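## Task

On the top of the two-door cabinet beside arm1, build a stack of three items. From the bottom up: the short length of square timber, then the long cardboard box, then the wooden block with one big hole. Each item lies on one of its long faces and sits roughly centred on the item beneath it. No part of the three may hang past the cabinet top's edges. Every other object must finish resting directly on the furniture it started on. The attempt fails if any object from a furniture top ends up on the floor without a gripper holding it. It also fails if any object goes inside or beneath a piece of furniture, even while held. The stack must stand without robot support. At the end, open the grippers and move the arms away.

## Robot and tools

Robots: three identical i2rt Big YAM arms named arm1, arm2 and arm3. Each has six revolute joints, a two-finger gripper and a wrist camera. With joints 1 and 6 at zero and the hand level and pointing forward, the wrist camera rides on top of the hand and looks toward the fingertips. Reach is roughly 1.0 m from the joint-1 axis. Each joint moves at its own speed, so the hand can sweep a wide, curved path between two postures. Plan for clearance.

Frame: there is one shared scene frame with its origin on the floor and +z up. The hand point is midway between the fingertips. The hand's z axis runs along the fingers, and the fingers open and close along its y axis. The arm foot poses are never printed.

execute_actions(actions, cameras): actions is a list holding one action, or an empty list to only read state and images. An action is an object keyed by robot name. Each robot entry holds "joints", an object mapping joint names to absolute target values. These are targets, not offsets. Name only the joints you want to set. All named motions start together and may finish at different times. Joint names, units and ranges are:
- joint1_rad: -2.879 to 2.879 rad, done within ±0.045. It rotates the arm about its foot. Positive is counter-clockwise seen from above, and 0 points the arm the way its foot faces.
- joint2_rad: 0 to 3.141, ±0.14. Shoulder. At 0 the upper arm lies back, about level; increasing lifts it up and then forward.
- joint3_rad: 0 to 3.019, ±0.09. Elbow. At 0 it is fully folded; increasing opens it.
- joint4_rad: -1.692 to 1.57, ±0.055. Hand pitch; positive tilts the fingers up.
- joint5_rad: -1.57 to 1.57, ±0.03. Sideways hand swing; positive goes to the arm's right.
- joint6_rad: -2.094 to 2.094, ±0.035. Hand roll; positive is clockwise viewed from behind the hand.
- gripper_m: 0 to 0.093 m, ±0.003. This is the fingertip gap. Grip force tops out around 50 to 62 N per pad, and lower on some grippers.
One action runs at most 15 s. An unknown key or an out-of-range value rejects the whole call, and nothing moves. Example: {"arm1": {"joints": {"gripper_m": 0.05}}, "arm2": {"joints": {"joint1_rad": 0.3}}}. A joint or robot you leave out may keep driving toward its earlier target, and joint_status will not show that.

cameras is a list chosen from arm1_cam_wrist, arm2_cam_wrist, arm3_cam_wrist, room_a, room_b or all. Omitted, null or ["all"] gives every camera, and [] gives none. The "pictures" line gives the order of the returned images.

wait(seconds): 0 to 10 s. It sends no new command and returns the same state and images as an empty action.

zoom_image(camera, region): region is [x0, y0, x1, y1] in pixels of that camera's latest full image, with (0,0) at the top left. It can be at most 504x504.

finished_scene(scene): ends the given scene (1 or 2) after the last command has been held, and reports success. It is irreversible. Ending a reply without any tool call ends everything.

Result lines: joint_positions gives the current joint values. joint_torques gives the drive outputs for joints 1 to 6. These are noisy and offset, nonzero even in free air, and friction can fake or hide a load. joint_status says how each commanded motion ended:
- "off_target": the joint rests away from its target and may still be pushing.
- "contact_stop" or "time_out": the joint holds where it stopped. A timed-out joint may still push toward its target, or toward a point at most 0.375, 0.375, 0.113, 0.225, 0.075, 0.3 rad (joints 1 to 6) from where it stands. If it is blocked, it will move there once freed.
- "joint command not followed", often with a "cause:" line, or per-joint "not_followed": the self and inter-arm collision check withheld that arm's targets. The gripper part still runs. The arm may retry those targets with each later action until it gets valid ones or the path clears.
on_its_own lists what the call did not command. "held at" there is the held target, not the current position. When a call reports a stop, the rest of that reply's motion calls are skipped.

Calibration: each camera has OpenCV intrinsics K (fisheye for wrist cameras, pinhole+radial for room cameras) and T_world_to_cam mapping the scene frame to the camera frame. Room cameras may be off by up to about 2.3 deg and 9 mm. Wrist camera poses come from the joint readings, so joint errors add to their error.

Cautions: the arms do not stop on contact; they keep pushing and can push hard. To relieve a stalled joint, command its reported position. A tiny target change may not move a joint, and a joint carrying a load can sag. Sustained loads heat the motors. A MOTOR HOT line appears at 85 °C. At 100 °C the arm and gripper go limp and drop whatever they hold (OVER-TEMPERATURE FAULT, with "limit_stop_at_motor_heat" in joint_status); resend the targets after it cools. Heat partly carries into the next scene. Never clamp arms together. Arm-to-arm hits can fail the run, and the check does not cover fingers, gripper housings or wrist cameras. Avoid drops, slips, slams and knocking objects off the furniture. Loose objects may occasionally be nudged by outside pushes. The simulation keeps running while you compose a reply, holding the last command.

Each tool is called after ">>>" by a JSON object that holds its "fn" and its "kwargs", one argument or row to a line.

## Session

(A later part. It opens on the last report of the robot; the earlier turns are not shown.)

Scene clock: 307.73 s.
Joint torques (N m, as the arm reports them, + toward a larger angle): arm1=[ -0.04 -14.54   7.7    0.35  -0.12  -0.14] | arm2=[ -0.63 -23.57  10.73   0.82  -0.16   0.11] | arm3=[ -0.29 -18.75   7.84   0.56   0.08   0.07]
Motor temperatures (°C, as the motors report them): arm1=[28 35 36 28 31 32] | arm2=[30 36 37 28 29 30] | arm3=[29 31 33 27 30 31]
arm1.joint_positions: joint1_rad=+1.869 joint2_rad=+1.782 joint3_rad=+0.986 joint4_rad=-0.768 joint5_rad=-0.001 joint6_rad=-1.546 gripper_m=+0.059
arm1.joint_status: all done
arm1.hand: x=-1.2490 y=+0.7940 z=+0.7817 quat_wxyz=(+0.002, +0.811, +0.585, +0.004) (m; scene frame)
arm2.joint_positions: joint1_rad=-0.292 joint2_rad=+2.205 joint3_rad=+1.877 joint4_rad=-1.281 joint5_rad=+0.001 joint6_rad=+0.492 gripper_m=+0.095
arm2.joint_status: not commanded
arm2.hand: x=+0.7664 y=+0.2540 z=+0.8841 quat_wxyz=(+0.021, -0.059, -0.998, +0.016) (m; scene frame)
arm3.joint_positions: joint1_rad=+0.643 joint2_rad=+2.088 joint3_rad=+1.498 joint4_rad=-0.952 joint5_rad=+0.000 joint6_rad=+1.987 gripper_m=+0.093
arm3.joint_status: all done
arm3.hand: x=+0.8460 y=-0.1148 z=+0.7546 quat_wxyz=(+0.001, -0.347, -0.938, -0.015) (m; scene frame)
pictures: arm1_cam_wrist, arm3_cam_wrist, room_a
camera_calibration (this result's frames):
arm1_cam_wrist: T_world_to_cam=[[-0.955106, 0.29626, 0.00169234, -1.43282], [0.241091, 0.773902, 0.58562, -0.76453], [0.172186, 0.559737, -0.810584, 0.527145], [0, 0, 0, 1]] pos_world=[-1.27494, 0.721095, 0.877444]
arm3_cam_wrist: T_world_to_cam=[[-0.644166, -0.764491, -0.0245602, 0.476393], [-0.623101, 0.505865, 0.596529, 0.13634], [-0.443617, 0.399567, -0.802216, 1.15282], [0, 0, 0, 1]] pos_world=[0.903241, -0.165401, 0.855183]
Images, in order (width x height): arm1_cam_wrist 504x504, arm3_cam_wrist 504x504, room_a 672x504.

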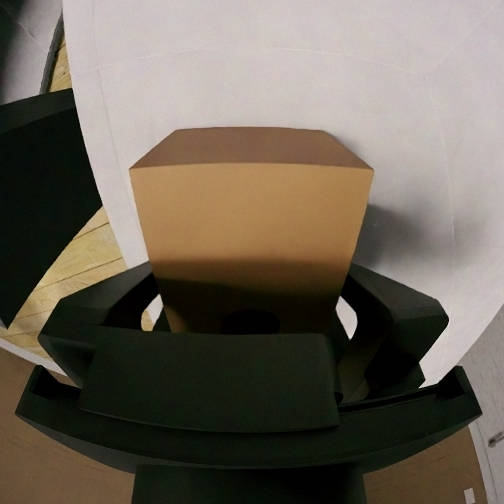

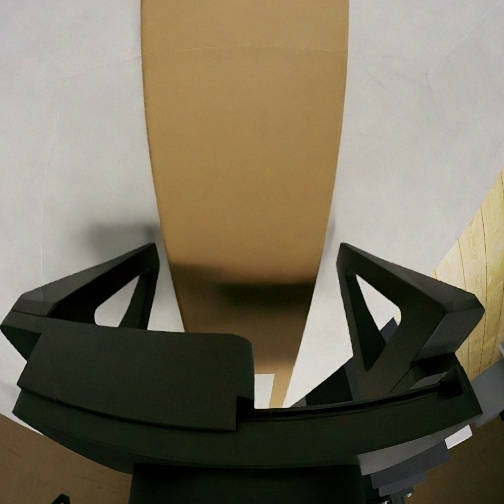

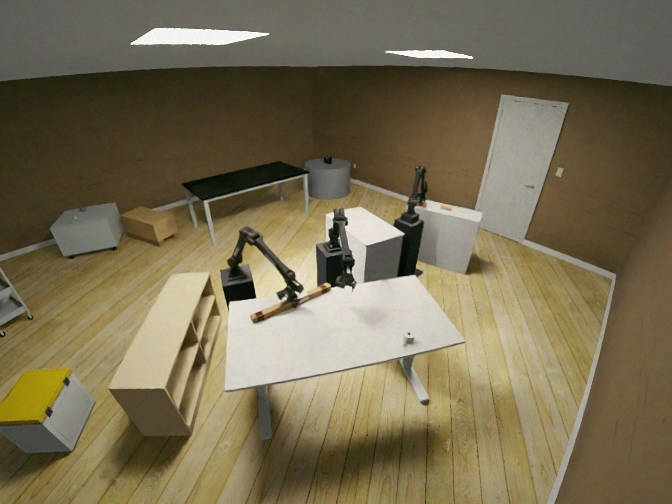

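>>> {"fn": "execute_actions", "kwargs": {
  "actions": [
    {"arm1": {"joints": {"gripper_m": 0.093, "joint2_rad": 1.78}}, "arm2": {"joints": {"joint2_rad": 2.33, "joint3_rad": 2.05, "joint4_rad": -1.235}}, "arm3": {"joints": {"joint2_rad": 0.6}}}
  ],
  "cameras": ["arm1_cam_wrist", "room_b"]
}}

Scene clock: 328.07 s.
Joint torques (N m, as the arm reports them, + toward a larger angle): arm1=[ -0.02 -16.62   7.7    0.34  -0.12  -0.14] | arm2=[ -0.43 -22.58  12.06   0.8   -0.15   0.15] | arm3=[-0.33  4.67  7.25  2.31 -0.01 -0.03]
Motor temperatures (°C, as the motors report them): arm1=[28 35 36 28 31 32] | arm2=[30 37 37 28 29 30] | arm3=[29 31 33 27 30 31]
arm1.joint_positions: joint1_rad=+1.869 joint2_rad=+1.781 joint3_rad=+0.986 joint4_rad=-0.768 joint5_rad=-0.001 joint6_rad=-1.547 gripper_m=+0.093
arm1.joint_status: all done
arm1.hand: x=-1.2492 y=+0.7941 z=+0.7821 quat_wxyz=(+0.001, +0.811, +0.585, +0.004) (m; scene frame)
arm2.joint_positions: joint1_rad=-0.292 joint2_rad=+2.313 joint3_rad=+2.001 joint4_rad=-1.246 joint5_rad=+0.001 joint6_rad=+0.493 gripper_m=+0.095
arm2.joint_status: all done
arm2.hand: x=+0.8044 y=+0.2687 z=+0.8577 quat_wxyz=(-0.002, -0.059, -0.998, +0.005) (m; scene frame)
arm3.joint_positions: joint1_rad=+0.643 joint2_rad=+0.593 joint3_rad=+1.507 joint4_rad=-0.946 joint5_rad=+0.000 joint6_rad=+1.987 gripper_m=+0.093
arm3.joint_status: all done
arm3.hand: x=+0.7403 y=-0.4670 z=+1.4795 quat_wxyz=(+0.043, -0.249, -0.674, -0.695) (m; scene frame)
pictures: arm1_cam_wrist, room_b
camera_calibration (this result's frames):
arm1_cam_wrist: T_world_to_cam=[[-0.955219, 0.295891, 0.00245341, -1.43339], [0.241219, 0.773867, 0.585614, -0.764519], [0.171379, 0.559981, -0.810586, 0.526201], [0, 0, 0, 1]] pos_world=[-1.27497, 0.7211, 0.877761]
Images, in order (width x height): arm1_cam_wrist 504x504, room_b 672x504.

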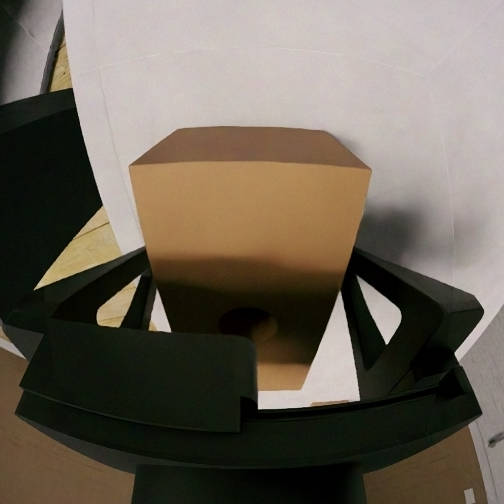

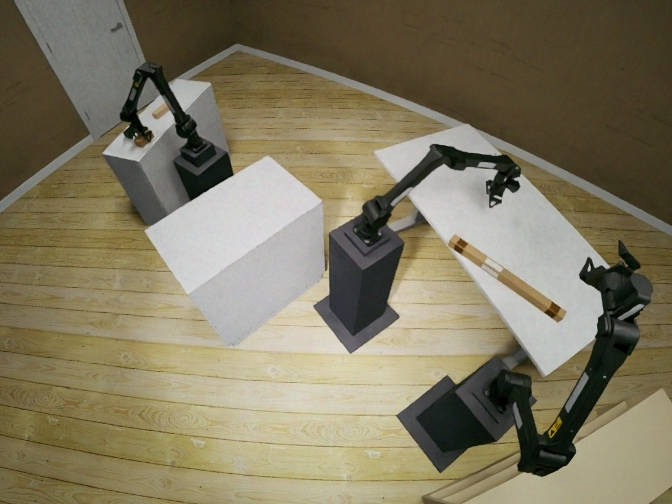

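>>> {"fn": "execute_actions", "kwargs": {
  "actions": [
    {"arm1": {"joints": {"joint2_rad": 1.65, "joint4_rad": -0.83}}, "arm2": {"joints": {"joint1_rad": -0.862, "joint6_rad": 0.51}}}
  ],
  "cameras": ["arm1_cam_wrist", "arm2_cam_wrist"]
}}

Scene clock: 346.47 s.
Joint torques (N m, as the arm reports them, + toward a larger angle): arm1=[ -0.02 -14.68   8.71  -0.11  -0.12  -0.13] | arm2=[ -0.39 -23.45  12.19   0.78  -0.13   0.13] | arm3=[-0.28  4.74  7.16  2.38  0.01 -0.07]
Motor temperatures (°C, as the motors report them): arm1=[28 35 36 28 31 32] | arm2=[31 37 39 28 29 30] | arm3=[29 30 32 27 30 31]
arm1.joint_positions: joint1_rad=+1.869 joint2_rad=+1.641 joint3_rad=+0.986 joint4_rad=-0.823 joint5_rad=-0.001 joint6_rad=-1.547 gripper_m=+0.093
arm1.joint_status: all done
arm1.hand: x=-1.2550 y=+0.7955 z=+0.8400 quat_wxyz=(-0.033, +0.810, +0.585, -0.022) (m; scene frame)
arm2.joint_positions: joint1_rad=-0.856 joint2_rad=+2.313 joint3_rad=+2.001 joint4_rad=-1.244 joint5_rad=+0.001 joint6_rad=+0.505 gripper_m=+0.095
arm2.joint_status: all done
arm2.hand: x=+0.8404 y=-0.1163 z=+0.8628 quat_wxyz=(-0.006, -0.340, -0.940, +0.008) (m; scene frame)
arm3.joint_positions: joint1_rad=+0.643 joint2_rad=+0.593 joint3_rad=+1.507 joint4_rad=-0.946 joint5_rad=+0.000 joint6_rad=+1.987 gripper_m=+0.093
arm3.joint_status: not commanded
arm3.hand: x=+0.7403 y=-0.4670 z=+1.4795 quat_wxyz=(+0.043, -0.249, -0.674, -0.695) (m; scene frame)
pictures: arm1_cam_wrist, arm2_cam_wrist
camera_calibration (this result's frames):
arm1_cam_wrist: T_world_to_cam=[[-0.951704, 0.29431, 0.0874089, -1.50525], [0.288415, 0.759454, 0.583134, -0.725378], [0.105239, 0.580181, -0.80766, 0.471832], [0, 0, 0, 1]] pos_world=[-1.273, 0.720154, 0.935645]
arm2_cam_wrist: T_world_to_cam=[[-0.633857, -0.773437, 0.00442667, 0.441209], [-0.637375, 0.525575, 0.563492, 0.119409], [-0.438152, 0.354352, -0.82611, 1.24727], [0, 0, 0, 1]] pos_world=[0.902267, -0.163484, 0.961144]
Images, in order (width x height): arm1_cam_wrist 504x504, arm2_cam_wrist 504x504.

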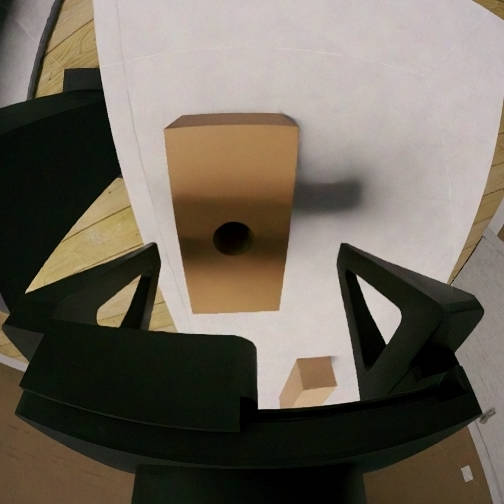

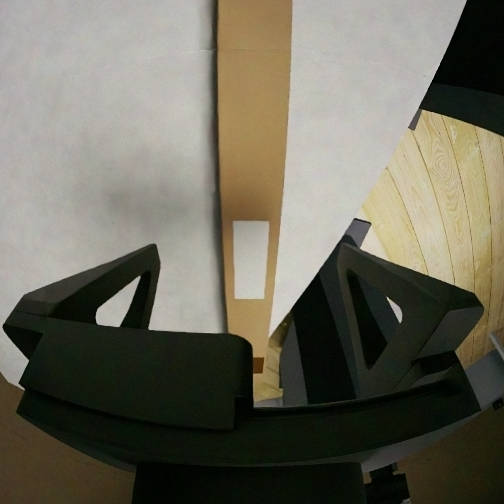

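>>> {"fn": "execute_actions", "kwargs": {
  "actions": [
    {"arm1": {"joints": {"joint1_rad": -2.05, "joint2_rad": 1.0, "joint3_rad": 1.3, "joint4_rad": -1.5, "joint6_rad": 1.32}}, "arm2": {"joints": {"joint2_rad": 2.475, "joint4_rad": -1.09}}}
  ],
  "cameras": ["arm1_cam_wrist", "arm2_cam_wrist"]
}}

Scene clock: 357.07 s.
Joint torques (N m, as the arm reports them, + toward a larger angle): arm1=[ 0.46 -7.65 10.29  0.43 -0.05  0.09] | arm2=[ -0.39 -25.73  10.32   1.    -0.16   0.08] | arm3=[-0.87  4.19  7.14  2.23 -0.05 -0.05]
Motor temperatures (°C, as the motors report them): arm1=[28 35 36 28 31 32] | arm2=[31 37 39 28 29 30] | arm3=[29 30 32 27 30 31]
arm1.joint_positions: joint1_rad=-2.047 joint2_rad=+1.010 joint3_rad=+1.293 joint4_rad=-1.493 joint5_rad=+0.001 joint6_rad=+1.307 gripper_m=+0.093
arm1.joint_status: all done
arm1.hand: x=-0.6798 y=+0.3743 z=+1.1871 quat_wxyz=(-0.181, -0.913, -0.365, -0.028) (m; scene frame)
arm2.joint_positions: joint1_rad=-0.856 joint2_rad=+2.480 joint3_rad=+2.018 joint4_rad=-1.106 joint5_rad=+0.001 joint6_rad=+0.505 gripper_m=+0.095
arm2.joint_status: all done
arm2.hand: x=+0.8492 y=-0.1197 z=+0.7554 quat_wxyz=(+0.000, -0.340, -0.940, +0.009) (m; scene frame)
arm3.joint_positions: joint1_rad=+0.643 joint2_rad=+0.593 joint3_rad=+1.507 joint4_rad=-0.946 joint5_rad=+0.000 joint6_rad=+1.987 gripper_m=+0.093
arm3.joint_status: not commanded
arm3.hand: x=+0.7403 y=-0.4670 z=+1.4795 quat_wxyz=(+0.043, -0.249, -0.674, -0.695) (m; scene frame)
pictures: arm1_cam_wrist, arm2_cam_wrist
camera_calibration (this result's frames):
arm1_cam_wrist: T_world_to_cam=[[-0.672403, 0.656992, -0.340933, -0.301569], [0.481277, 0.738011, 0.472983, -0.503907], [0.562358, 0.153953, -0.812436, 1.41192], [0, 0, 0, 1]] pos_world=[-0.75426, 0.352649, 1.28262]
arm2_cam_wrist: T_world_to_cam=[[-0.633917, -0.773333, 0.0102514, 0.440305], [-0.630467, 0.524394, 0.572296, 0.17471], [-0.447951, 0.356325, -0.819983, 1.1675], [0, 0, 0, 1]] pos_world=[0.912248, -0.167123, 0.852829]
Images, in order (width x height): arm1_cam_wrist 504x504, arm2_cam_wrist 504x504.

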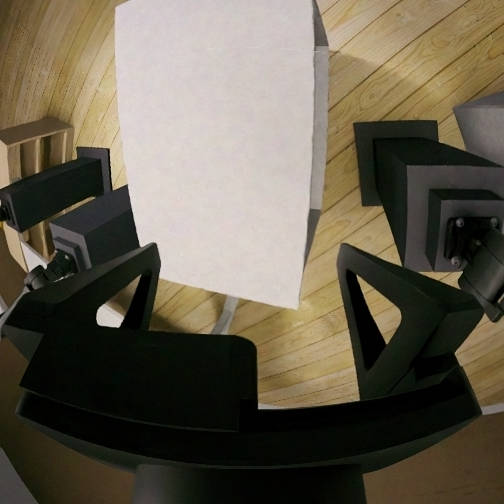

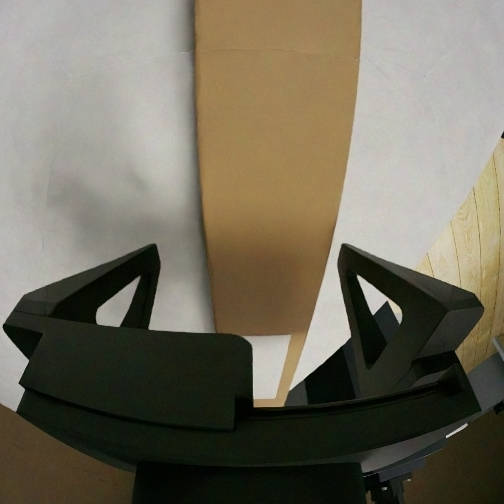

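>>> {"fn": "execute_actions", "kwargs": {
  "actions": [
    {"arm2": {"joints": {"gripper_m": 0.0}}}
  ],
  "cameras": ["arm2_cam_wrist", "arm1_cam_wrist"]
}}

Scene clock: 360.87 s.
Joint torques (N m, as the arm reports them, + toward a larger angle): arm1=[ 0.3  -7.65 10.27  0.43 -0.05  0.09] | arm2=[ -0.46 -26.02  10.33   1.03  -0.14   0.11] | arm3=[-0.36  4.67  7.11  2.28 -0.01 -0.06]
Motor temperatures (°C, as the motors report them): arm1=[28 35 37 28 31 32] | arm2=[30 37 38 28 29 30] | arm3=[29 30 32 27 30 31]
arm1.joint_positions: joint1_rad=-2.047 joint2_rad=+1.010 joint3_rad=+1.293 joint4_rad=-1.493 joint5_rad=+0.001 joint6_rad=+1.307 gripper_m=+0.093
arm1.joint_status: not commanded
arm1.hand: x=-0.6798 y=+0.3743 z=+1.1871 quat_wxyz=(-0.181, -0.913, -0.365, -0.028) (m; scene frame)
arm2.joint_positions: joint1_rad=-0.856 joint2_rad=+2.480 joint3_rad=+2.018 joint4_rad=-1.106 joint5_rad=+0.001 joint6_rad=+0.505 gripper_m=+0.050
arm2.joint_status: gripper_m off_target (ended at +0.050, target +0.000)
arm2.hand: x=+0.8494 y=-0.1198 z=+0.7554 quat_wxyz=(+0.000, -0.340, -0.940, +0.009) (m; scene frame)
arm3.joint_positions: joint1_rad=+0.643 joint2_rad=+0.593 joint3_rad=+1.507 joint4_rad=-0.946 joint5_rad=+0.000 joint6_rad=+1.987 gripper_m=+0.093
arm3.joint_status: not commanded
arm3.hand: x=+0.7403 y=-0.4670 z=+1.4795 quat_wxyz=(+0.043, -0.249, -0.674, -0.695) (m; scene frame)
pictures: arm1_cam_wrist, arm2_cam_wrist
camera_calibration (this result's frames):
arm1_cam_wrist: T_world_to_cam=[[-0.672403, 0.656992, -0.340933, -0.301569], [0.481277, 0.738011, 0.472983, -0.503907], [0.562358, 0.153953, -0.812436, 1.41192], [0, 0, 0, 1]] pos_world=[-0.75426, 0.352649, 1.28262]
arm2_cam_wrist: T_world_to_cam=[[-0.634211, -0.773097, 0.00988529, 0.440949], [-0.630705, 0.52471, 0.571743, 0.175503], [-0.4472, 0.356371, -0.820373, 1.16725], [0, 0, 0, 1]] pos_world=[0.912341, -0.167167, 0.852882]
Images, in order (width x height): arm1_cam_wrist 504x504, arm2_cam_wrist 504x504.

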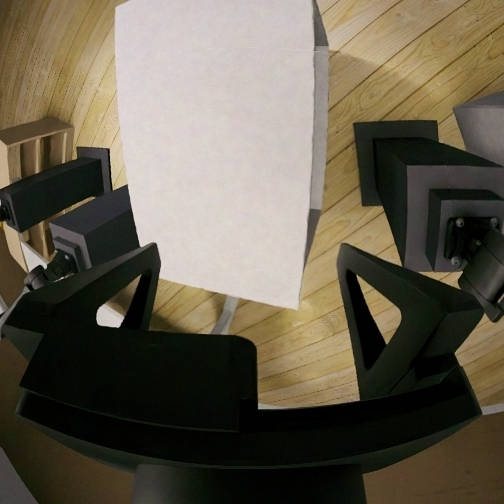

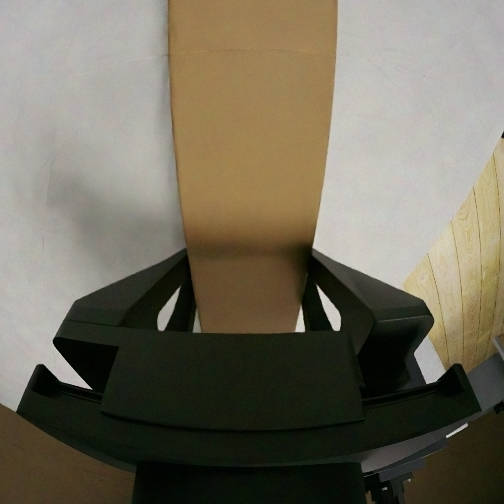

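>>> {"fn": "execute_actions", "kwargs": {
  "actions": [
    {"arm2": {"joints": {"joint1_rad": 2.248, "joint2_rad": 2.27, "joint6_rad": -1.06}}}
  ],
  "cameras": ["arm2_cam_wrist", "arm1_cam_wrist", "room_b"]
}}

Scene clock: 392.60 s.
Joint torques (N m, as the arm reports them, + toward a larger angle): arm1=[ 0.33 -7.61 10.28  0.43 -0.05  0.1 ] | arm2=[  0.35 -25.11   9.55   0.78  -0.12  -0.01] | arm3=[-0.29  4.74  7.19  2.35 -0.05 -0.07]
Motor temperatures (°C, as the motors report them): arm1=[28 34 38 28 31 32] | arm2=[31 38 38 28 29 30] | arm3=[29 29 32 27 30 31]
arm1.joint_positions: joint1_rad=-2.047 joint2_rad=+1.010 joint3_rad=+1.293 joint4_rad=-1.493 joint5_rad=+0.001 joint6_rad=+1.307 gripper_m=+0.093
arm1.joint_status: not commanded
arm1.hand: x=-0.6798 y=+0.3743 z=+1.1871 quat_wxyz=(-0.181, -0.913, -0.365, -0.028) (m; scene frame)
arm2.joint_positions: joint1_rad=+2.247 joint2_rad=+2.271 joint3_rad=+2.044 joint4_rad=-1.087 joint5_rad=-0.003 joint6_rad=-1.054 gripper_m=+0.050
arm2.joint_status: all done
arm2.hand: x=-0.5747 y=+0.1855 z=+0.9235 quat_wxyz=(-0.071, +0.908, +0.397, -0.111) (m; scene frame)
arm3.joint_positions: joint1_rad=+0.643 joint2_rad=+0.593 joint3_rad=+1.507 joint4_rad=-0.946 joint5_rad=+0.000 joint6_rad=+1.987 gripper_m=+0.093
arm3.joint_status: not commanded
arm3.hand: x=+0.7403 y=-0.4670 z=+1.4795 quat_wxyz=(+0.043, -0.249, -0.674, -0.695) (m; scene frame)
pictures: arm1_cam_wrist, arm2_cam_wrist, room_b
camera_calibration (this result's frames):
arm1_cam_wrist: T_world_to_cam=[[-0.672403, 0.656992, -0.340933, -0.301569], [0.481277, 0.738011, 0.472983, -0.503907], [0.562358, 0.153953, -0.812436, 1.41192], [0, 0, 0, 1]] pos_world=[-0.75426, 0.352649, 1.28262]
arm2_cam_wrist: T_world_to_cam=[[-0.712033, 0.669321, 0.212176, -0.726996], [0.681177, 0.585177, 0.439961, -0.114558], [0.170314, 0.457796, -0.872591, 0.943903], [0, 0, 0, 1]] pos_world=[-0.600371, 0.121515, 1.02829]
Images, in order (width x height): arm1_cam_wrist 504x504, arm2_cam_wrist 504x504, room_b 672x504.

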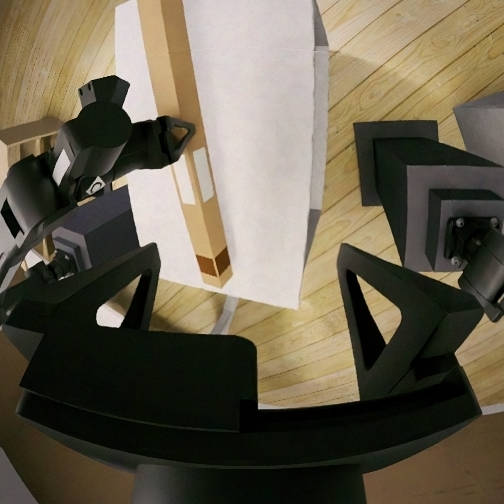

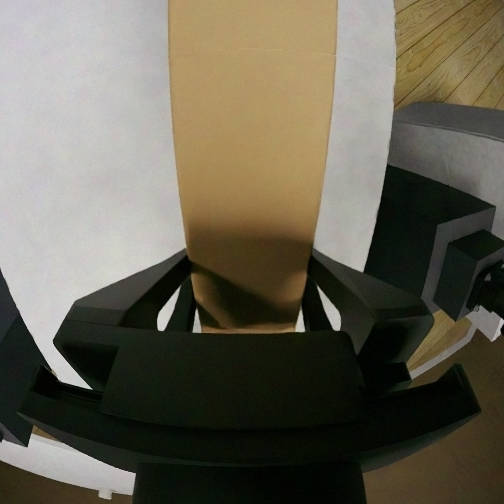

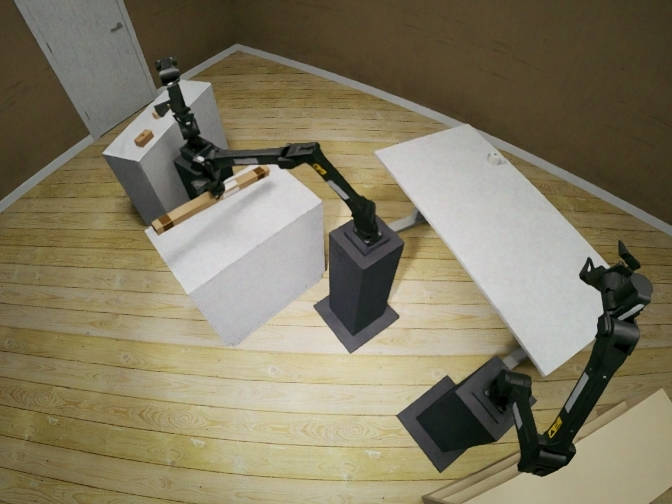

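>>> {"fn": "execute_actions", "kwargs": {
  "actions": [
    {"arm2": {"joints": {"joint2_rad": 2.455, "joint4_rad": -1.18}}}
  ],
  "cameras": ["arm2_cam_wrist", "arm1_cam_wrist"]
}}

Scene clock: 398.30 s.
Joint torques (N m, as the arm reports them, + toward a larger angle): arm1=[ 0.3  -7.64 10.28  0.42 -0.05  0.09] | arm2=[  0.89 -22.99   8.45  -0.17  -0.32  -0.02] | arm3=[ 0.1   4.67  7.17  2.19 -0.01 -0.07]
Motor temperatures (°C, as the motors report them): arm1=[28 34 38 28 31 32] | arm2=[31 38 37 28 29 30] | arm3=[29 29 32 27 30 31]
arm1.joint_positions: joint1_rad=-2.047 joint2_rad=+1.010 joint3_rad=+1.293 joint4_rad=-1.493 joint5_rad=+0.001 joint6_rad=+1.307 gripper_m=+0.093
arm1.joint_status: not commanded
arm1.hand: x=-0.6798 y=+0.3743 z=+1.1871 quat_wxyz=(-0.181, -0.913, -0.365, -0.028) (m; scene frame)
arm2.joint_positions: joint1_rad=+2.247 joint2_rad=+2.424 joint3_rad=+2.048 joint4_rad=-1.168 joint5_rad=+0.002 joint6_rad=-1.054 gripper_m=+0.049
arm2.joint_status: all done
arm2.hand: x=-0.5377 y=+0.1759 z=+0.8127 quat_wxyz=(-0.004, +0.916, +0.402, -0.017) (m; scene frame)
arm3.joint_positions: joint1_rad=+0.643 joint2_rad=+0.593 joint3_rad=+1.507 joint4_rad=-0.946 joint5_rad=+0.000 joint6_rad=+1.987 gripper_m=+0.093
arm3.joint_status: not commanded
arm3.hand: x=+0.7403 y=-0.4670 z=+1.4795 quat_wxyz=(+0.043, -0.249, -0.674, -0.695) (m; scene frame)
pictures: arm1_cam_wrist, arm2_cam_wrist
camera_calibration (this result's frames):
arm1_cam_wrist: T_world_to_cam=[[-0.672403, 0.656992, -0.340933, -0.301569], [0.481277, 0.738011, 0.472983, -0.503907], [0.562358, 0.153953, -0.812436, 1.41192], [0, 0, 0, 1]] pos_world=[-0.75426, 0.352649, 1.28262]
arm2_cam_wrist: T_world_to_cam=[[-0.740368, 0.672017, 0.0157561, -0.526852], [0.5665, 0.611158, 0.552779, -0.243325], [0.361847, 0.418185, -0.833179, 0.923235], [0, 0, 0, 1]] pos_world=[-0.586291, 0.11668, 0.912026]
Images, in order (width x height): arm1_cam_wrist 504x504, arm2_cam_wrist 504x504.

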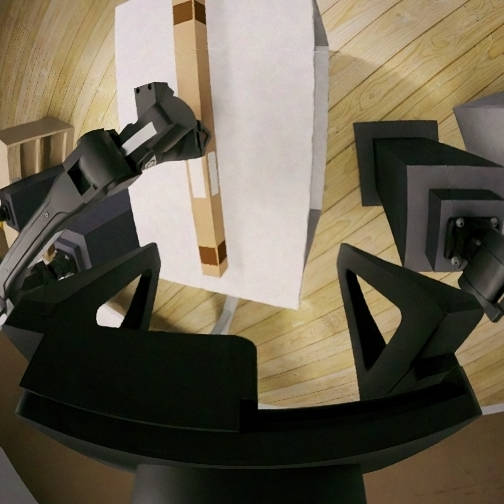

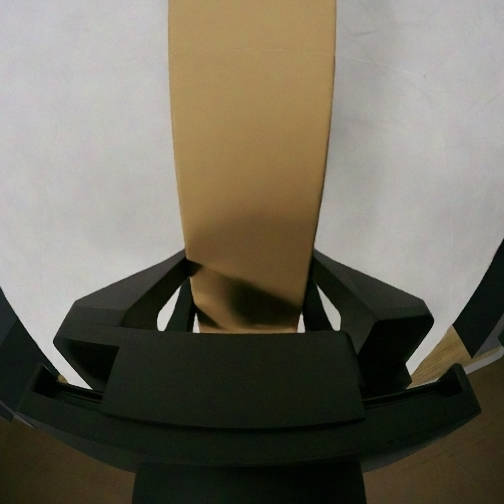

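>>> {"fn": "execute_actions", "kwargs": {
  "actions": [
    {"arm2": {"joints": {"gripper_m": 0.093, "joint2_rad": 2.43}}}
  ],
  "cameras": ["arm2_cam_wrist", "arm1_cam_wrist"]
}}

Scene clock: 402.40 s.
Joint torques (N m, as the arm reports them, + toward a larger angle): arm1=[ 0.31 -7.62 10.29  0.42 -0.05  0.09] | arm2=[  0.72 -24.17   8.56  -0.17  -0.34  -0.02] | arm3=[-0.14  4.85  7.08  2.21  0.01 -0.06]
Motor temperatures (°C, as the motors report them): arm1=[28 34 38 28 31 32] | arm2=[31 38 37 28 29 30] | arm3=[29 29 32 27 30 31]
arm1.joint_positions: joint1_rad=-2.047 joint2_rad=+1.010 joint3_rad=+1.293 joint4_rad=-1.493 joint5_rad=+0.001 joint6_rad=+1.307 gripper_m=+0.093
arm1.joint_status: not commanded
arm1.hand: x=-0.6798 y=+0.3743 z=+1.1871 quat_wxyz=(-0.181, -0.913, -0.365, -0.028) (m; scene frame)
arm2.joint_positions: joint1_rad=+2.247 joint2_rad=+2.424 joint3_rad=+2.048 joint4_rad=-1.168 joint5_rad=+0.002 joint6_rad=-1.054 gripper_m=+0.093
arm2.joint_status: all done
arm2.hand: x=-0.5377 y=+0.1759 z=+0.8127 quat_wxyz=(-0.004, +0.916, +0.402, -0.017) (m; scene frame)
arm3.joint_positions: joint1_rad=+0.643 joint2_rad=+0.593 joint3_rad=+1.507 joint4_rad=-0.946 joint5_rad=+0.000 joint6_rad=+1.987 gripper_m=+0.093
arm3.joint_status: not commanded
arm3.hand: x=+0.7403 y=-0.4670 z=+1.4795 quat_wxyz=(+0.043, -0.249, -0.674, -0.695) (m; scene frame)
pictures: arm1_cam_wrist, arm2_cam_wrist
camera_calibration (this result's frames):
arm1_cam_wrist: T_world_to_cam=[[-0.672403, 0.656992, -0.340933, -0.301569], [0.481277, 0.738011, 0.472983, -0.503907], [0.562358, 0.153953, -0.812436, 1.41192], [0, 0, 0, 1]] pos_world=[-0.75426, 0.352649, 1.28262]
arm2_cam_wrist: T_world_to_cam=[[-0.740368, 0.672017, 0.0157561, -0.526852], [0.5665, 0.611158, 0.552779, -0.243325], [0.361847, 0.418185, -0.833179, 0.923235], [0, 0, 0, 1]] pos_world=[-0.586291, 0.11668, 0.912026]
Images, in order (width x height): arm1_cam_wrist 504x504, arm2_cam_wrist 504x504.

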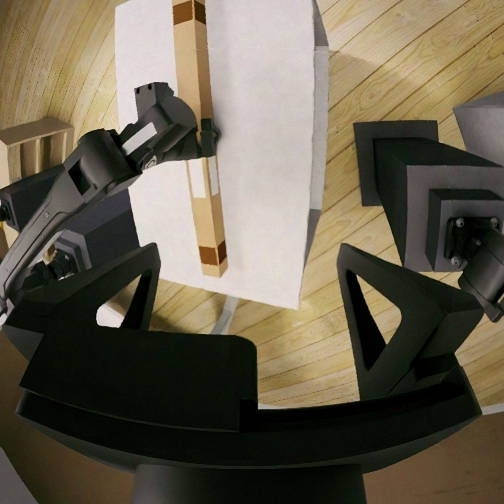

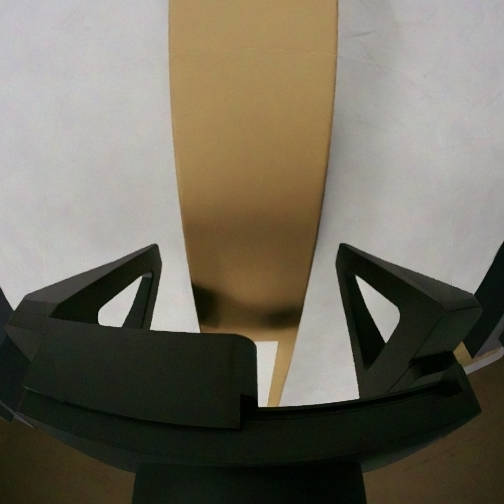

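>>> {"fn": "execute_actions", "kwargs": {
  "actions": [
    {"arm2": {"joints": {"joint2_rad": 1.3}}, "arm1": {"joints": {"joint1_rad": -2.018, "joint6_rad": 1.272}}}
  ],
  "cameras": ["arm1_cam_wrist"]
}}

Scene clock: 419.20 s.
Joint torques (N m, as the arm reports them, + toward a larger angle): arm1=[ 1.26 -7.64 10.28  0.43 -0.04 -0.18] | arm2=[ 0.54 -9.07  7.7   1.36 -0.3   0.06] | arm3=[-0.42  5.04  7.18  2.26 -0.04 -0.02]
Motor temperatures (°C, as the motors report them): arm1=[28 34 38 28 31 32] | arm2=[30 38 37 28 29 30] | arm3=[29 29 32 27 30 31]
arm1.joint_positions: joint1_rad=-2.026 joint2_rad=+1.010 joint3_rad=+1.293 joint4_rad=-1.493 joint5_rad=+0.001 joint6_rad=+1.286 gripper_m=+0.093
arm1.joint_status: all done
arm1.hand: x=-0.6738 y=+0.3776 z=+1.1872 quat_wxyz=(-0.181, -0.905, -0.384, -0.028) (m; scene frame)
arm2.joint_positions: joint1_rad=+2.247 joint2_rad=+1.305 joint3_rad=+2.056 joint4_rad=-1.168 joint5_rad=+0.002 joint6_rad=-1.054 gripper_m=+0.093
arm2.joint_status: all done
arm2.hand: x=-0.3153 y=+0.1364 z=+1.5433 quat_wxyz=(-0.323, +0.768, +0.332, -0.442) (m; scene frame)
arm3.joint_positions: joint1_rad=+0.643 joint2_rad=+0.593 joint3_rad=+1.507 joint4_rad=-0.946 joint5_rad=+0.000 joint6_rad=+1.987 gripper_m=+0.093
arm3.joint_status: not commanded
arm3.hand: x=+0.7403 y=-0.4670 z=+1.4795 quat_wxyz=(+0.043, -0.249, -0.674, -0.695) (m; scene frame)
pictures: arm1_cam_wrist
camera_calibration (this result's frames):
arm1_cam_wrist: T_world_to_cam=[[-0.700407, 0.627969, -0.339241, -0.309621], [0.454245, 0.758804, 0.466775, -0.527973], [0.550538, 0.172834, -0.816723, 1.39813], [0, 0, 0, 1]] pos_world=[-0.746754, 0.353416, 1.28329]
Images, in order (width x height): arm1_cam_wrist 504x504.

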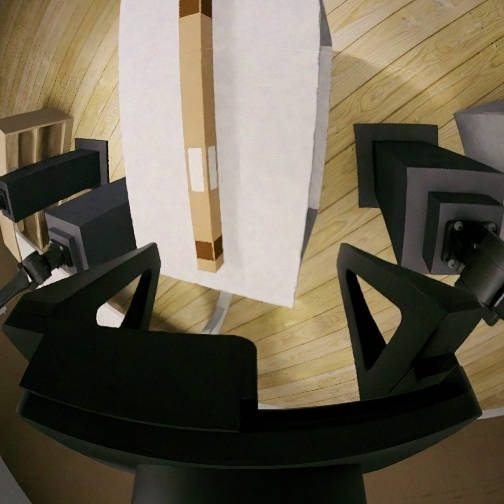

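>>> {"fn": "zoom_image", "kwargs": {
  "camera": "arm1_cam_wrist",
  "region": [110, 0, 340, 310]
}}

Region (110, 0, 340, 310) of arm1_cam_wrist's 504x504 image, scaled by 1.626, with more detail than that image has; it fills the left 374 columns of this view, and the rest is white.

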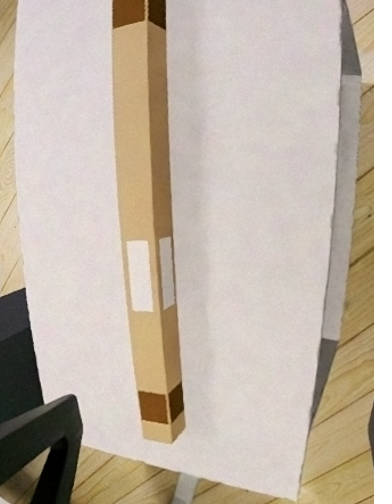

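>>> {"fn": "execute_actions", "kwargs": {
  "actions": [
    {"arm1": {"joints": {"joint1_rad": -1.985, "joint2_rad": 1.88, "joint3_rad": 1.625, "joint4_rad": -1.27, "joint6_rad": 1.285}}}
  ],
  "cameras": ["arm1_cam_wrist"]
}}

Scene clock: 440.83 s.
Joint torques (N m, as the arm reports them, + toward a larger angle): arm1=[  1.34 -21.94  11.43   0.21  -0.04  -0.01] | arm2=[ 0.38 -8.51  7.57  1.43 -0.28  0.05] | arm3=[-0.7   4.84  7.14  2.46 -0.04 -0.08]
Motor temperatures (°C, as the motors report them): arm1=[28 34 39 28 31 32] | arm2=[30 36 36 28 29 30] | arm3=[29 29 33 27 30 31]
arm1.joint_positions: joint1_rad=-1.992 joint2_rad=+1.885 joint3_rad=+1.599 joint4_rad=-1.272 joint5_rad=+0.001 joint6_rad=+1.286 gripper_m=+0.093
arm1.joint_status: all done
arm1.hand: x=-0.5328 y=+0.1783 z=+0.9415 quat_wxyz=(-0.010, -0.913, -0.407, -0.008) (m; scene frame)
arm2.joint_positions: joint1_rad=+2.247 joint2_rad=+1.305 joint3_rad=+2.056 joint4_rad=-1.168 joint5_rad=+0.002 joint6_rad=-1.054 gripper_m=+0.093
arm2.joint_status: not commanded
arm2.hand: x=-0.3153 y=+0.1364 z=+1.5433 quat_wxyz=(-0.323, +0.768, +0.332, -0.442) (m; scene frame)
arm3.joint_positions: joint1_rad=+0.643 joint2_rad=+0.593 joint3_rad=+1.507 joint4_rad=-0.946 joint5_rad=+0.000 joint6_rad=+1.987 gripper_m=+0.093
arm3.joint_status: not commanded
arm3.hand: x=+0.7403 y=-0.4670 z=+1.4795 quat_wxyz=(+0.043, -0.249, -0.674, -0.695) (m; scene frame)
pictures: arm1_cam_wrist
camera_calibration (this result's frames):
arm1_cam_wrist: T_world_to_cam=[[-0.757542, 0.652619, -0.0147936, -0.509327], [0.521909, 0.619119, 0.586773, -0.378103], [0.392098, 0.436784, -0.809616, 1.01614], [0, 0, 0, 1]] pos_world=[-0.586928, 0.122653, 1.03701]
Images, in order (width x height): arm1_cam_wrist 504x504.

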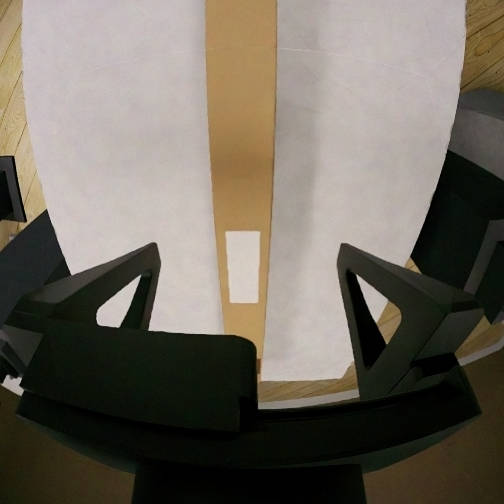

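>>> {"fn": "execute_actions", "kwargs": {
  "actions": [
    {"arm1": {"joints": {"joint2_rad": 1.97, "joint3_rad": 1.55, "joint4_rad": -1.135}}}
  ],
  "cameras": ["arm1_cam_wrist"]
}}

Scene clock: 452.70 s.
Joint torques (N m, as the arm reports them, + toward a larger angle): arm1=[  1.37 -23.3    9.59   0.37  -0.04  -0.01] | arm2=[-0.01 -8.67  7.73  1.44 -0.28  0.08] | arm3=[ 0.1   4.84  7.13  2.38 -0.03 -0.04]
Motor temperatures (°C, as the motors report them): arm1=[28 35 39 28 31 32] | arm2=[30 36 36 28 29 30] | arm3=[29 29 33 27 30 31]
arm1.joint_positions: joint1_rad=-1.992 joint2_rad=+1.986 joint3_rad=+1.537 joint4_rad=-1.144 joint5_rad=+0.001 joint6_rad=+1.286 gripper_m=+0.093
arm1.joint_status: all done
arm1.hand: x=-0.5302 y=+0.1763 z=+0.8631 quat_wxyz=(+0.008, -0.913, -0.408, -0.006) (m; scene frame)
arm2.joint_positions: joint1_rad=+2.247 joint2_rad=+1.305 joint3_rad=+2.056 joint4_rad=-1.168 joint5_rad=+0.002 joint6_rad=-1.054 gripper_m=+0.093
arm2.joint_status: not commanded
arm2.hand: x=-0.3153 y=+0.1364 z=+1.5433 quat_wxyz=(-0.323, +0.768, +0.332, -0.442) (m; scene frame)
arm3.joint_positions: joint1_rad=+0.643 joint2_rad=+0.593 joint3_rad=+1.507 joint4_rad=-0.946 joint5_rad=+0.000 joint6_rad=+1.987 gripper_m=+0.093
arm3.joint_status: not commanded
arm3.hand: x=+0.7403 y=-0.4670 z=+1.4795 quat_wxyz=(+0.043, -0.249, -0.674, -0.695) (m; scene frame)
pictures: arm1_cam_wrist
camera_calibration (this result's frames):
arm1_cam_wrist: T_world_to_cam=[[-0.757836, 0.652177, 0.0186725, -0.53624], [0.53252, 0.601751, 0.595246, -0.330867], [0.37697, 0.461043, -0.803327, 0.934839], [0, 0, 0, 1]] pos_world=[-0.582595, 0.117823, 0.957941]
Images, in order (width x height): arm1_cam_wrist 504x504.

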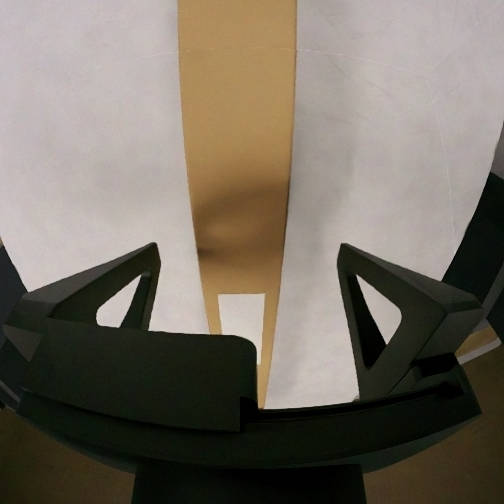

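>>> {"fn": "execute_actions", "kwargs": {
  "actions": [
    {"arm1": {"joints": {"joint2_rad": 2.05, "joint3_rad": 1.52, "joint4_rad": -1.02}}}
  ],
  "cameras": ["arm1_cam_wrist"]
}}

>>> {"fn": "execute_actions", "kwargs": {
  "actions": [
    {"arm1": {"joints": {"gripper_m": 0.0}}}
  ],
  "cameras": ["arm1_cam_wrist"]
}}

Scene clock: 460.67 s.
Joint torques (N m, as the arm reports them, + toward a larger angle): arm1=[  1.36 -23.09   8.77   0.4   -0.04  -0.01] | arm2=[ 0.05 -8.59  7.79  1.53 -0.24  0.05] | arm3=[-0.04  4.32  7.13  2.37 -0.03 -0.08]
Motor temperatures (°C, as the motors report them): arm1=[28 35 39 28 31 32] | arm2=[30 35 36 28 29 30] | arm3=[29 29 33 27 30 31]
arm1.joint_positions: joint1_rad=-1.992 joint2_rad=+2.055 joint3_rad=+1.512 joint4_rad=-1.029 joint5_rad=+0.001 joint6_rad=+1.286 gripper_m=+0.093
arm1.joint_status: all done
arm1.hand: x=-0.5245 y=+0.1683 z=+0.8157 quat_wxyz=(-0.002, -0.913, -0.408, -0.007) (m; scene frame)
arm2.joint_positions: joint1_rad=+2.247 joint2_rad=+1.305 joint3_rad=+2.056 joint4_rad=-1.168 joint5_rad=+0.002 joint6_rad=-1.054 gripper_m=+0.093
arm2.joint_status: not commanded
arm2.hand: x=-0.3153 y=+0.1364 z=+1.5433 quat_wxyz=(-0.323, +0.768, +0.332, -0.442) (m; scene frame)
arm3.joint_positions: joint1_rad=+0.643 joint2_rad=+0.593 joint3_rad=+1.507 joint4_rad=-0.946 joint5_rad=+0.000 joint6_rad=+1.987 gripper_m=+0.093
arm3.joint_status: not commanded
arm3.hand: x=+0.7403 y=-0.4670 z=+1.4795 quat_wxyz=(+0.043, -0.249, -0.674, -0.695) (m; scene frame)
pictures: arm1_cam_wrist
camera_calibration (this result's frames):
arm1_cam_wrist: T_world_to_cam=[[-0.757739, 0.652557, -0.000969818, -0.509737], [0.526272, 0.611975, 0.590359, -0.301891], [0.385837, 0.446828, -0.80714, 0.90841], [0, 0, 0, 1]] pos_world=[-0.577869, 0.11148, 0.910944]
Images, in order (width x height): arm1_cam_wrist 504x504.

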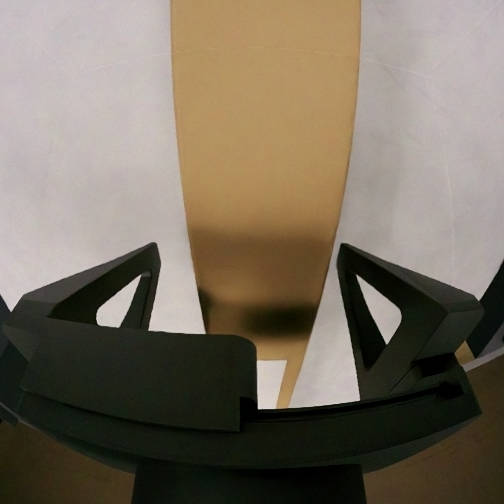

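Scene clock: 461.37 s.
Joint torques (N m, as the arm reports them, + toward a larger angle): arm1=[  1.46 -22.66   8.81   0.36  -0.04  -0.02] | arm2=[ 0.67 -8.99  7.68  1.46 -0.28  0.06] | arm3=[-0.55  4.22  7.03  2.12 -0.06 -0.05]
Motor temperatures (°C, as the motors report them): arm1=[28 35 39 28 31 32] | arm2=[30 35 36 28 29 30] | arm3=[29 29 33 27 30 31]
arm1.joint_positions: joint1_rad=-1.992 joint2_rad=+2.055 joint3_rad=+1.512 joint4_rad=-1.027 joint5_rad=+0.001 joint6_rad=+1.286 gripper_m=+0.049
arm1.joint_status: gripper_m off_target (ended at +0.049, target +0.000)
arm1.hand: x=-0.5243 y=+0.1681 z=+0.8157 quat_wxyz=(-0.003, -0.913, -0.407, -0.007) (m; scene frame)
arm2.joint_positions: joint1_rad=+2.247 joint2_rad=+1.305 joint3_rad=+2.056 joint4_rad=-1.168 joint5_rad=+0.002 joint6_rad=-1.054 gripper_m=+0.093
arm2.joint_status: not commanded
arm2.hand: x=-0.3153 y=+0.1364 z=+1.5433 quat_wxyz=(-0.323, +0.768, +0.332, -0.442) (m; scene frame)
arm3.joint_positions: joint1_rad=+0.643 joint2_rad=+0.593 joint3_rad=+1.507 joint4_rad=-0.946 joint5_rad=+0.000 joint6_rad=+1.987 gripper_m=+0.093
arm3.joint_status: not commanded
arm3.hand: x=+0.7403 y=-0.4670 z=+1.4795 quat_wxyz=(+0.043, -0.249, -0.674, -0.695) (m; scene frame)
pictures: arm1_cam_wrist
camera_calibration (this result's frames):
arm1_cam_wrist: T_world_to_cam=[[-0.75723, 0.653145, -0.00216769, -0.508304], [0.5262, 0.612016, 0.590381, -0.301936], [0.386931, 0.445914, -0.807122, 0.909137], [0, 0, 0, 1]] pos_world=[-0.577798, 0.111389, 0.91094]
Images, in order (width x height): arm1_cam_wrist 504x504.

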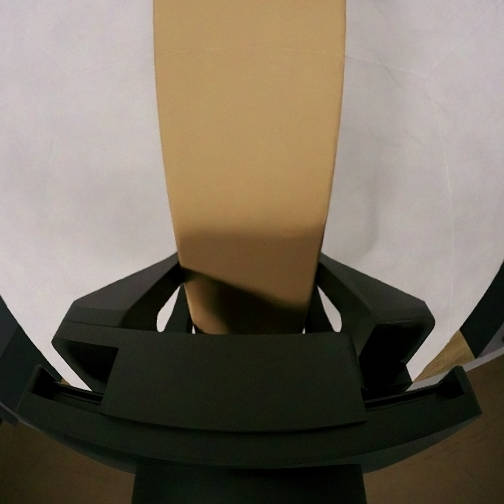

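>>> {"fn": "execute_actions", "kwargs": {
  "actions": [
    {"arm1": {"joints": {"joint1_rad": 1.357, "joint2_rad": 1.84, "joint3_rad": 1.59, "joint4_rad": -1.1, "joint6_rad": 1.12}}}
  ],
  "cameras": ["arm1_cam_wrist", "room_a", "room_b"]
}}

Scene clock: 469.93 s.
Joint torques (N m, as the arm reports them, + toward a larger angle): arm1=[ -0.49 -23.46   9.91   0.13   0.07  -0.13] | arm2=[ 0.41 -8.71  7.61  1.43 -0.27  0.04] | arm3=[-0.15  4.07  7.16  2.54  0.01 -0.05]
Motor temperatures (°C, as the motors report them): arm1=[28 36 38 28 31 32] | arm2=[30 35 36 28 29 30] | arm3=[29 29 33 27 30 31]
arm1.joint_positions: joint1_rad=+1.365 joint2_rad=+1.863 joint3_rad=+1.583 joint4_rad=-1.093 joint5_rad=-0.002 joint6_rad=+1.131 gripper_m=+0.049
arm1.joint_status: all done
arm1.hand: x=-1.2594 y=+1.1049 z=+0.9410 quat_wxyz=(+0.010, +0.567, -0.819, -0.093) (m; scene frame)
arm2.joint_positions: joint1_rad=+2.247 joint2_rad=+1.305 joint3_rad=+2.056 joint4_rad=-1.168 joint5_rad=+0.002 joint6_rad=-1.054 gripper_m=+0.093
arm2.joint_status: not commanded
arm2.hand: x=-0.3153 y=+0.1364 z=+1.5433 quat_wxyz=(-0.323, +0.768, +0.332, -0.442) (m; scene frame)
arm3.joint_positions: joint1_rad=+0.643 joint2_rad=+0.593 joint3_rad=+1.507 joint4_rad=-0.946 joint5_rad=+0.000 joint6_rad=+1.987 gripper_m=+0.093
arm3.joint_status: not commanded
arm3.hand: x=+0.7403 y=-0.4670 z=+1.4795 quat_wxyz=(+0.043, -0.249, -0.674, -0.695) (m; scene frame)
pictures: arm1_cam_wrist, room_a, room_b
camera_calibration (this result's frames):
arm1_cam_wrist: T_world_to_cam=[[0.934002, -0.323037, -0.152599, 1.67347], [-0.209784, -0.841632, 0.49764, 0.204057], [-0.289189, -0.432784, -0.853855, 1.04035], [0, 0, 0, 1]] pos_world=[-1.21936, 1.16258, 1.04213]
Images, in order (width x height): arm1_cam_wrist 504x504, room_a 672x504, room_b 672x504.

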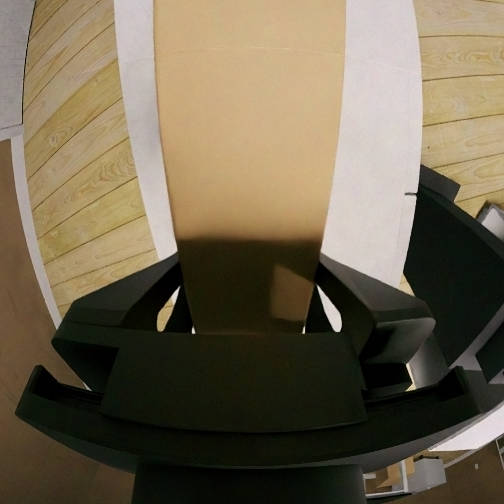

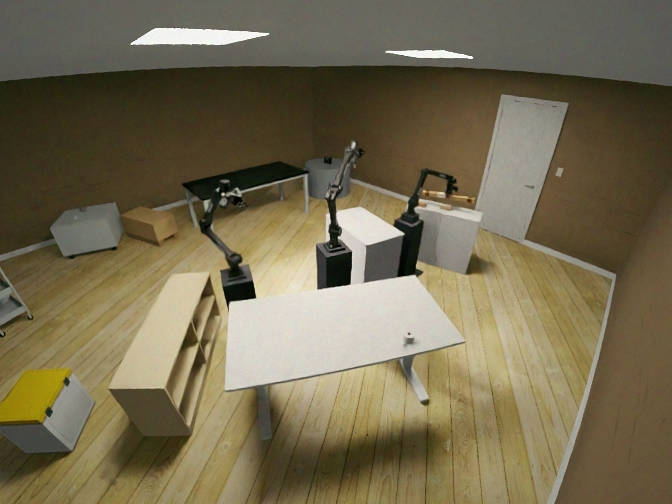

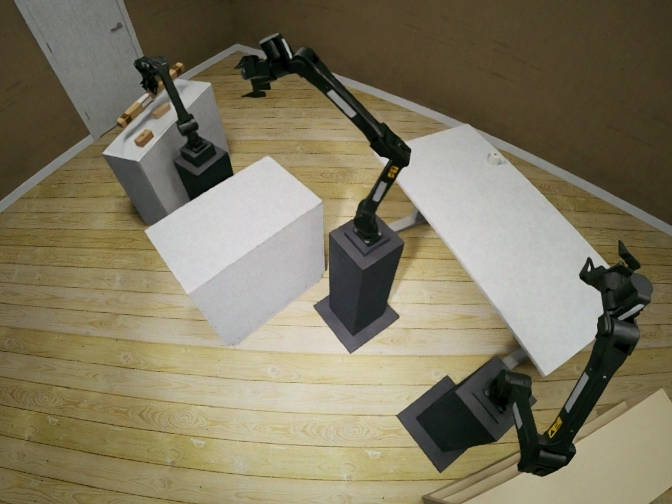

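>>> {"fn": "zoom_image", "kwargs": {
  "camera": "room_b",
  "region": [95, 45, 235, 175]
}}

Region (95, 45, 235, 175) of room_b's 672x504 image, scaled by 3.600, with more detail than that image has; it fills the top 468 rows of this view, and the rest is white.

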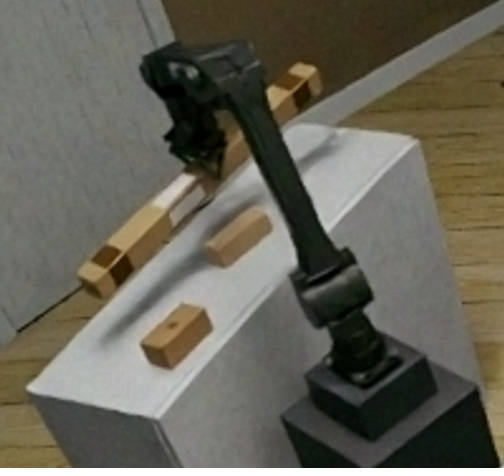

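>>> {"fn": "execute_actions", "kwargs": {
  "actions": [
    {"arm1": {"joints": {"joint2_rad": 2.015}}}
  ],
  "cameras": ["arm1_cam_wrist", "room_b"]
}}

Scene clock: 478.83 s.
Joint torques (N m, as the arm reports them, + toward a larger angle): arm1=[ -0.74 -23.87   9.11  -0.03   0.02  -0.12] | arm2=[ 0.73 -8.92  7.75  1.44 -0.24  0.07] | arm3=[-0.05  4.49  7.13  2.38 -0.04 -0.02]
Motor temperatures (°C, as the motors report them): arm1=[28 36 38 28 31 32] | arm2=[30 35 36 28 29 30] | arm3=[29 29 33 27 30 31]
arm1.joint_positions: joint1_rad=+1.365 joint2_rad=+2.026 joint3_rad=+1.582 joint4_rad=-1.097 joint5_rad=+0.000 joint6_rad=+1.131 gripper_m=+0.049
arm1.joint_status: all done
arm1.hand: x=-1.2508 y=+1.0985 z=+0.8453 quat_wxyz=(-0.004, +0.568, -0.823, -0.011) (m; scene frame)
arm2.joint_positions: joint1_rad=+2.247 joint2_rad=+1.305 joint3_rad=+2.056 joint4_rad=-1.168 joint5_rad=+0.002 joint6_rad=-1.054 gripper_m=+0.093
arm2.joint_status: not commanded
arm2.hand: x=-0.3153 y=+0.1364 z=+1.5433 quat_wxyz=(-0.323, +0.768, +0.332, -0.442) (m; scene frame)
arm3.joint_positions: joint1_rad=+0.643 joint2_rad=+0.593 joint3_rad=+1.507 joint4_rad=-0.946 joint5_rad=+0.000 joint6_rad=+1.987 gripper_m=+0.093
arm3.joint_status: not commanded
arm3.hand: x=+0.7403 y=-0.4670 z=+1.4795 quat_wxyz=(+0.043, -0.249, -0.674, -0.695) (m; scene frame)
pictures: arm1_cam_wrist, room_b
camera_calibration (this result's frames):
arm1_cam_wrist: T_world_to_cam=[[0.942294, -0.334772, -0.00304215, 1.54564], [-0.274444, -0.777627, 0.565665, 0.0393957], [-0.191734, -0.532188, -0.824629, 1.16471], [0, 0, 0, 1]] pos_world=[-1.22232, 1.16792, 0.942875]
Images, in order (width x height): arm1_cam_wrist 504x504, room_b 672x504.

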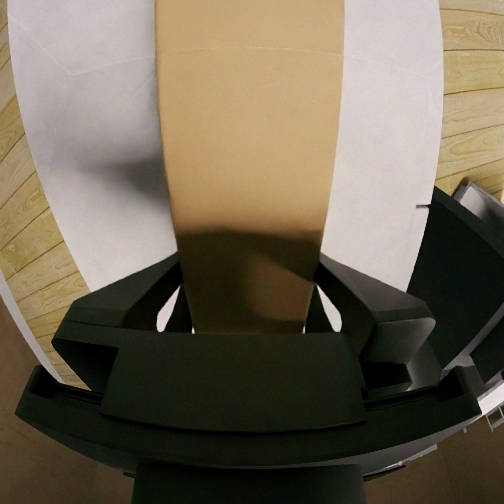

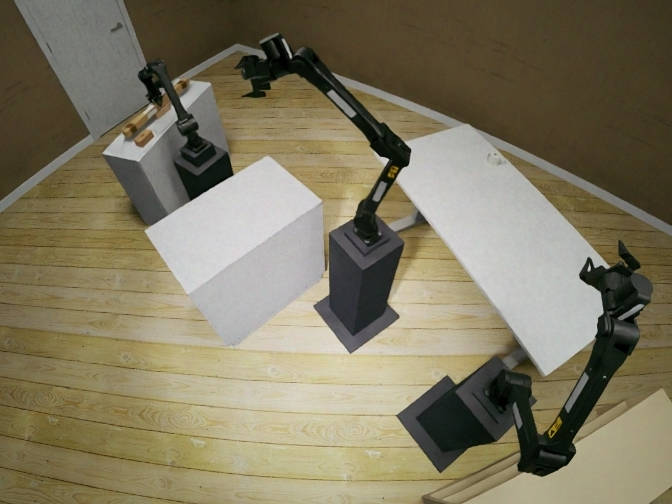

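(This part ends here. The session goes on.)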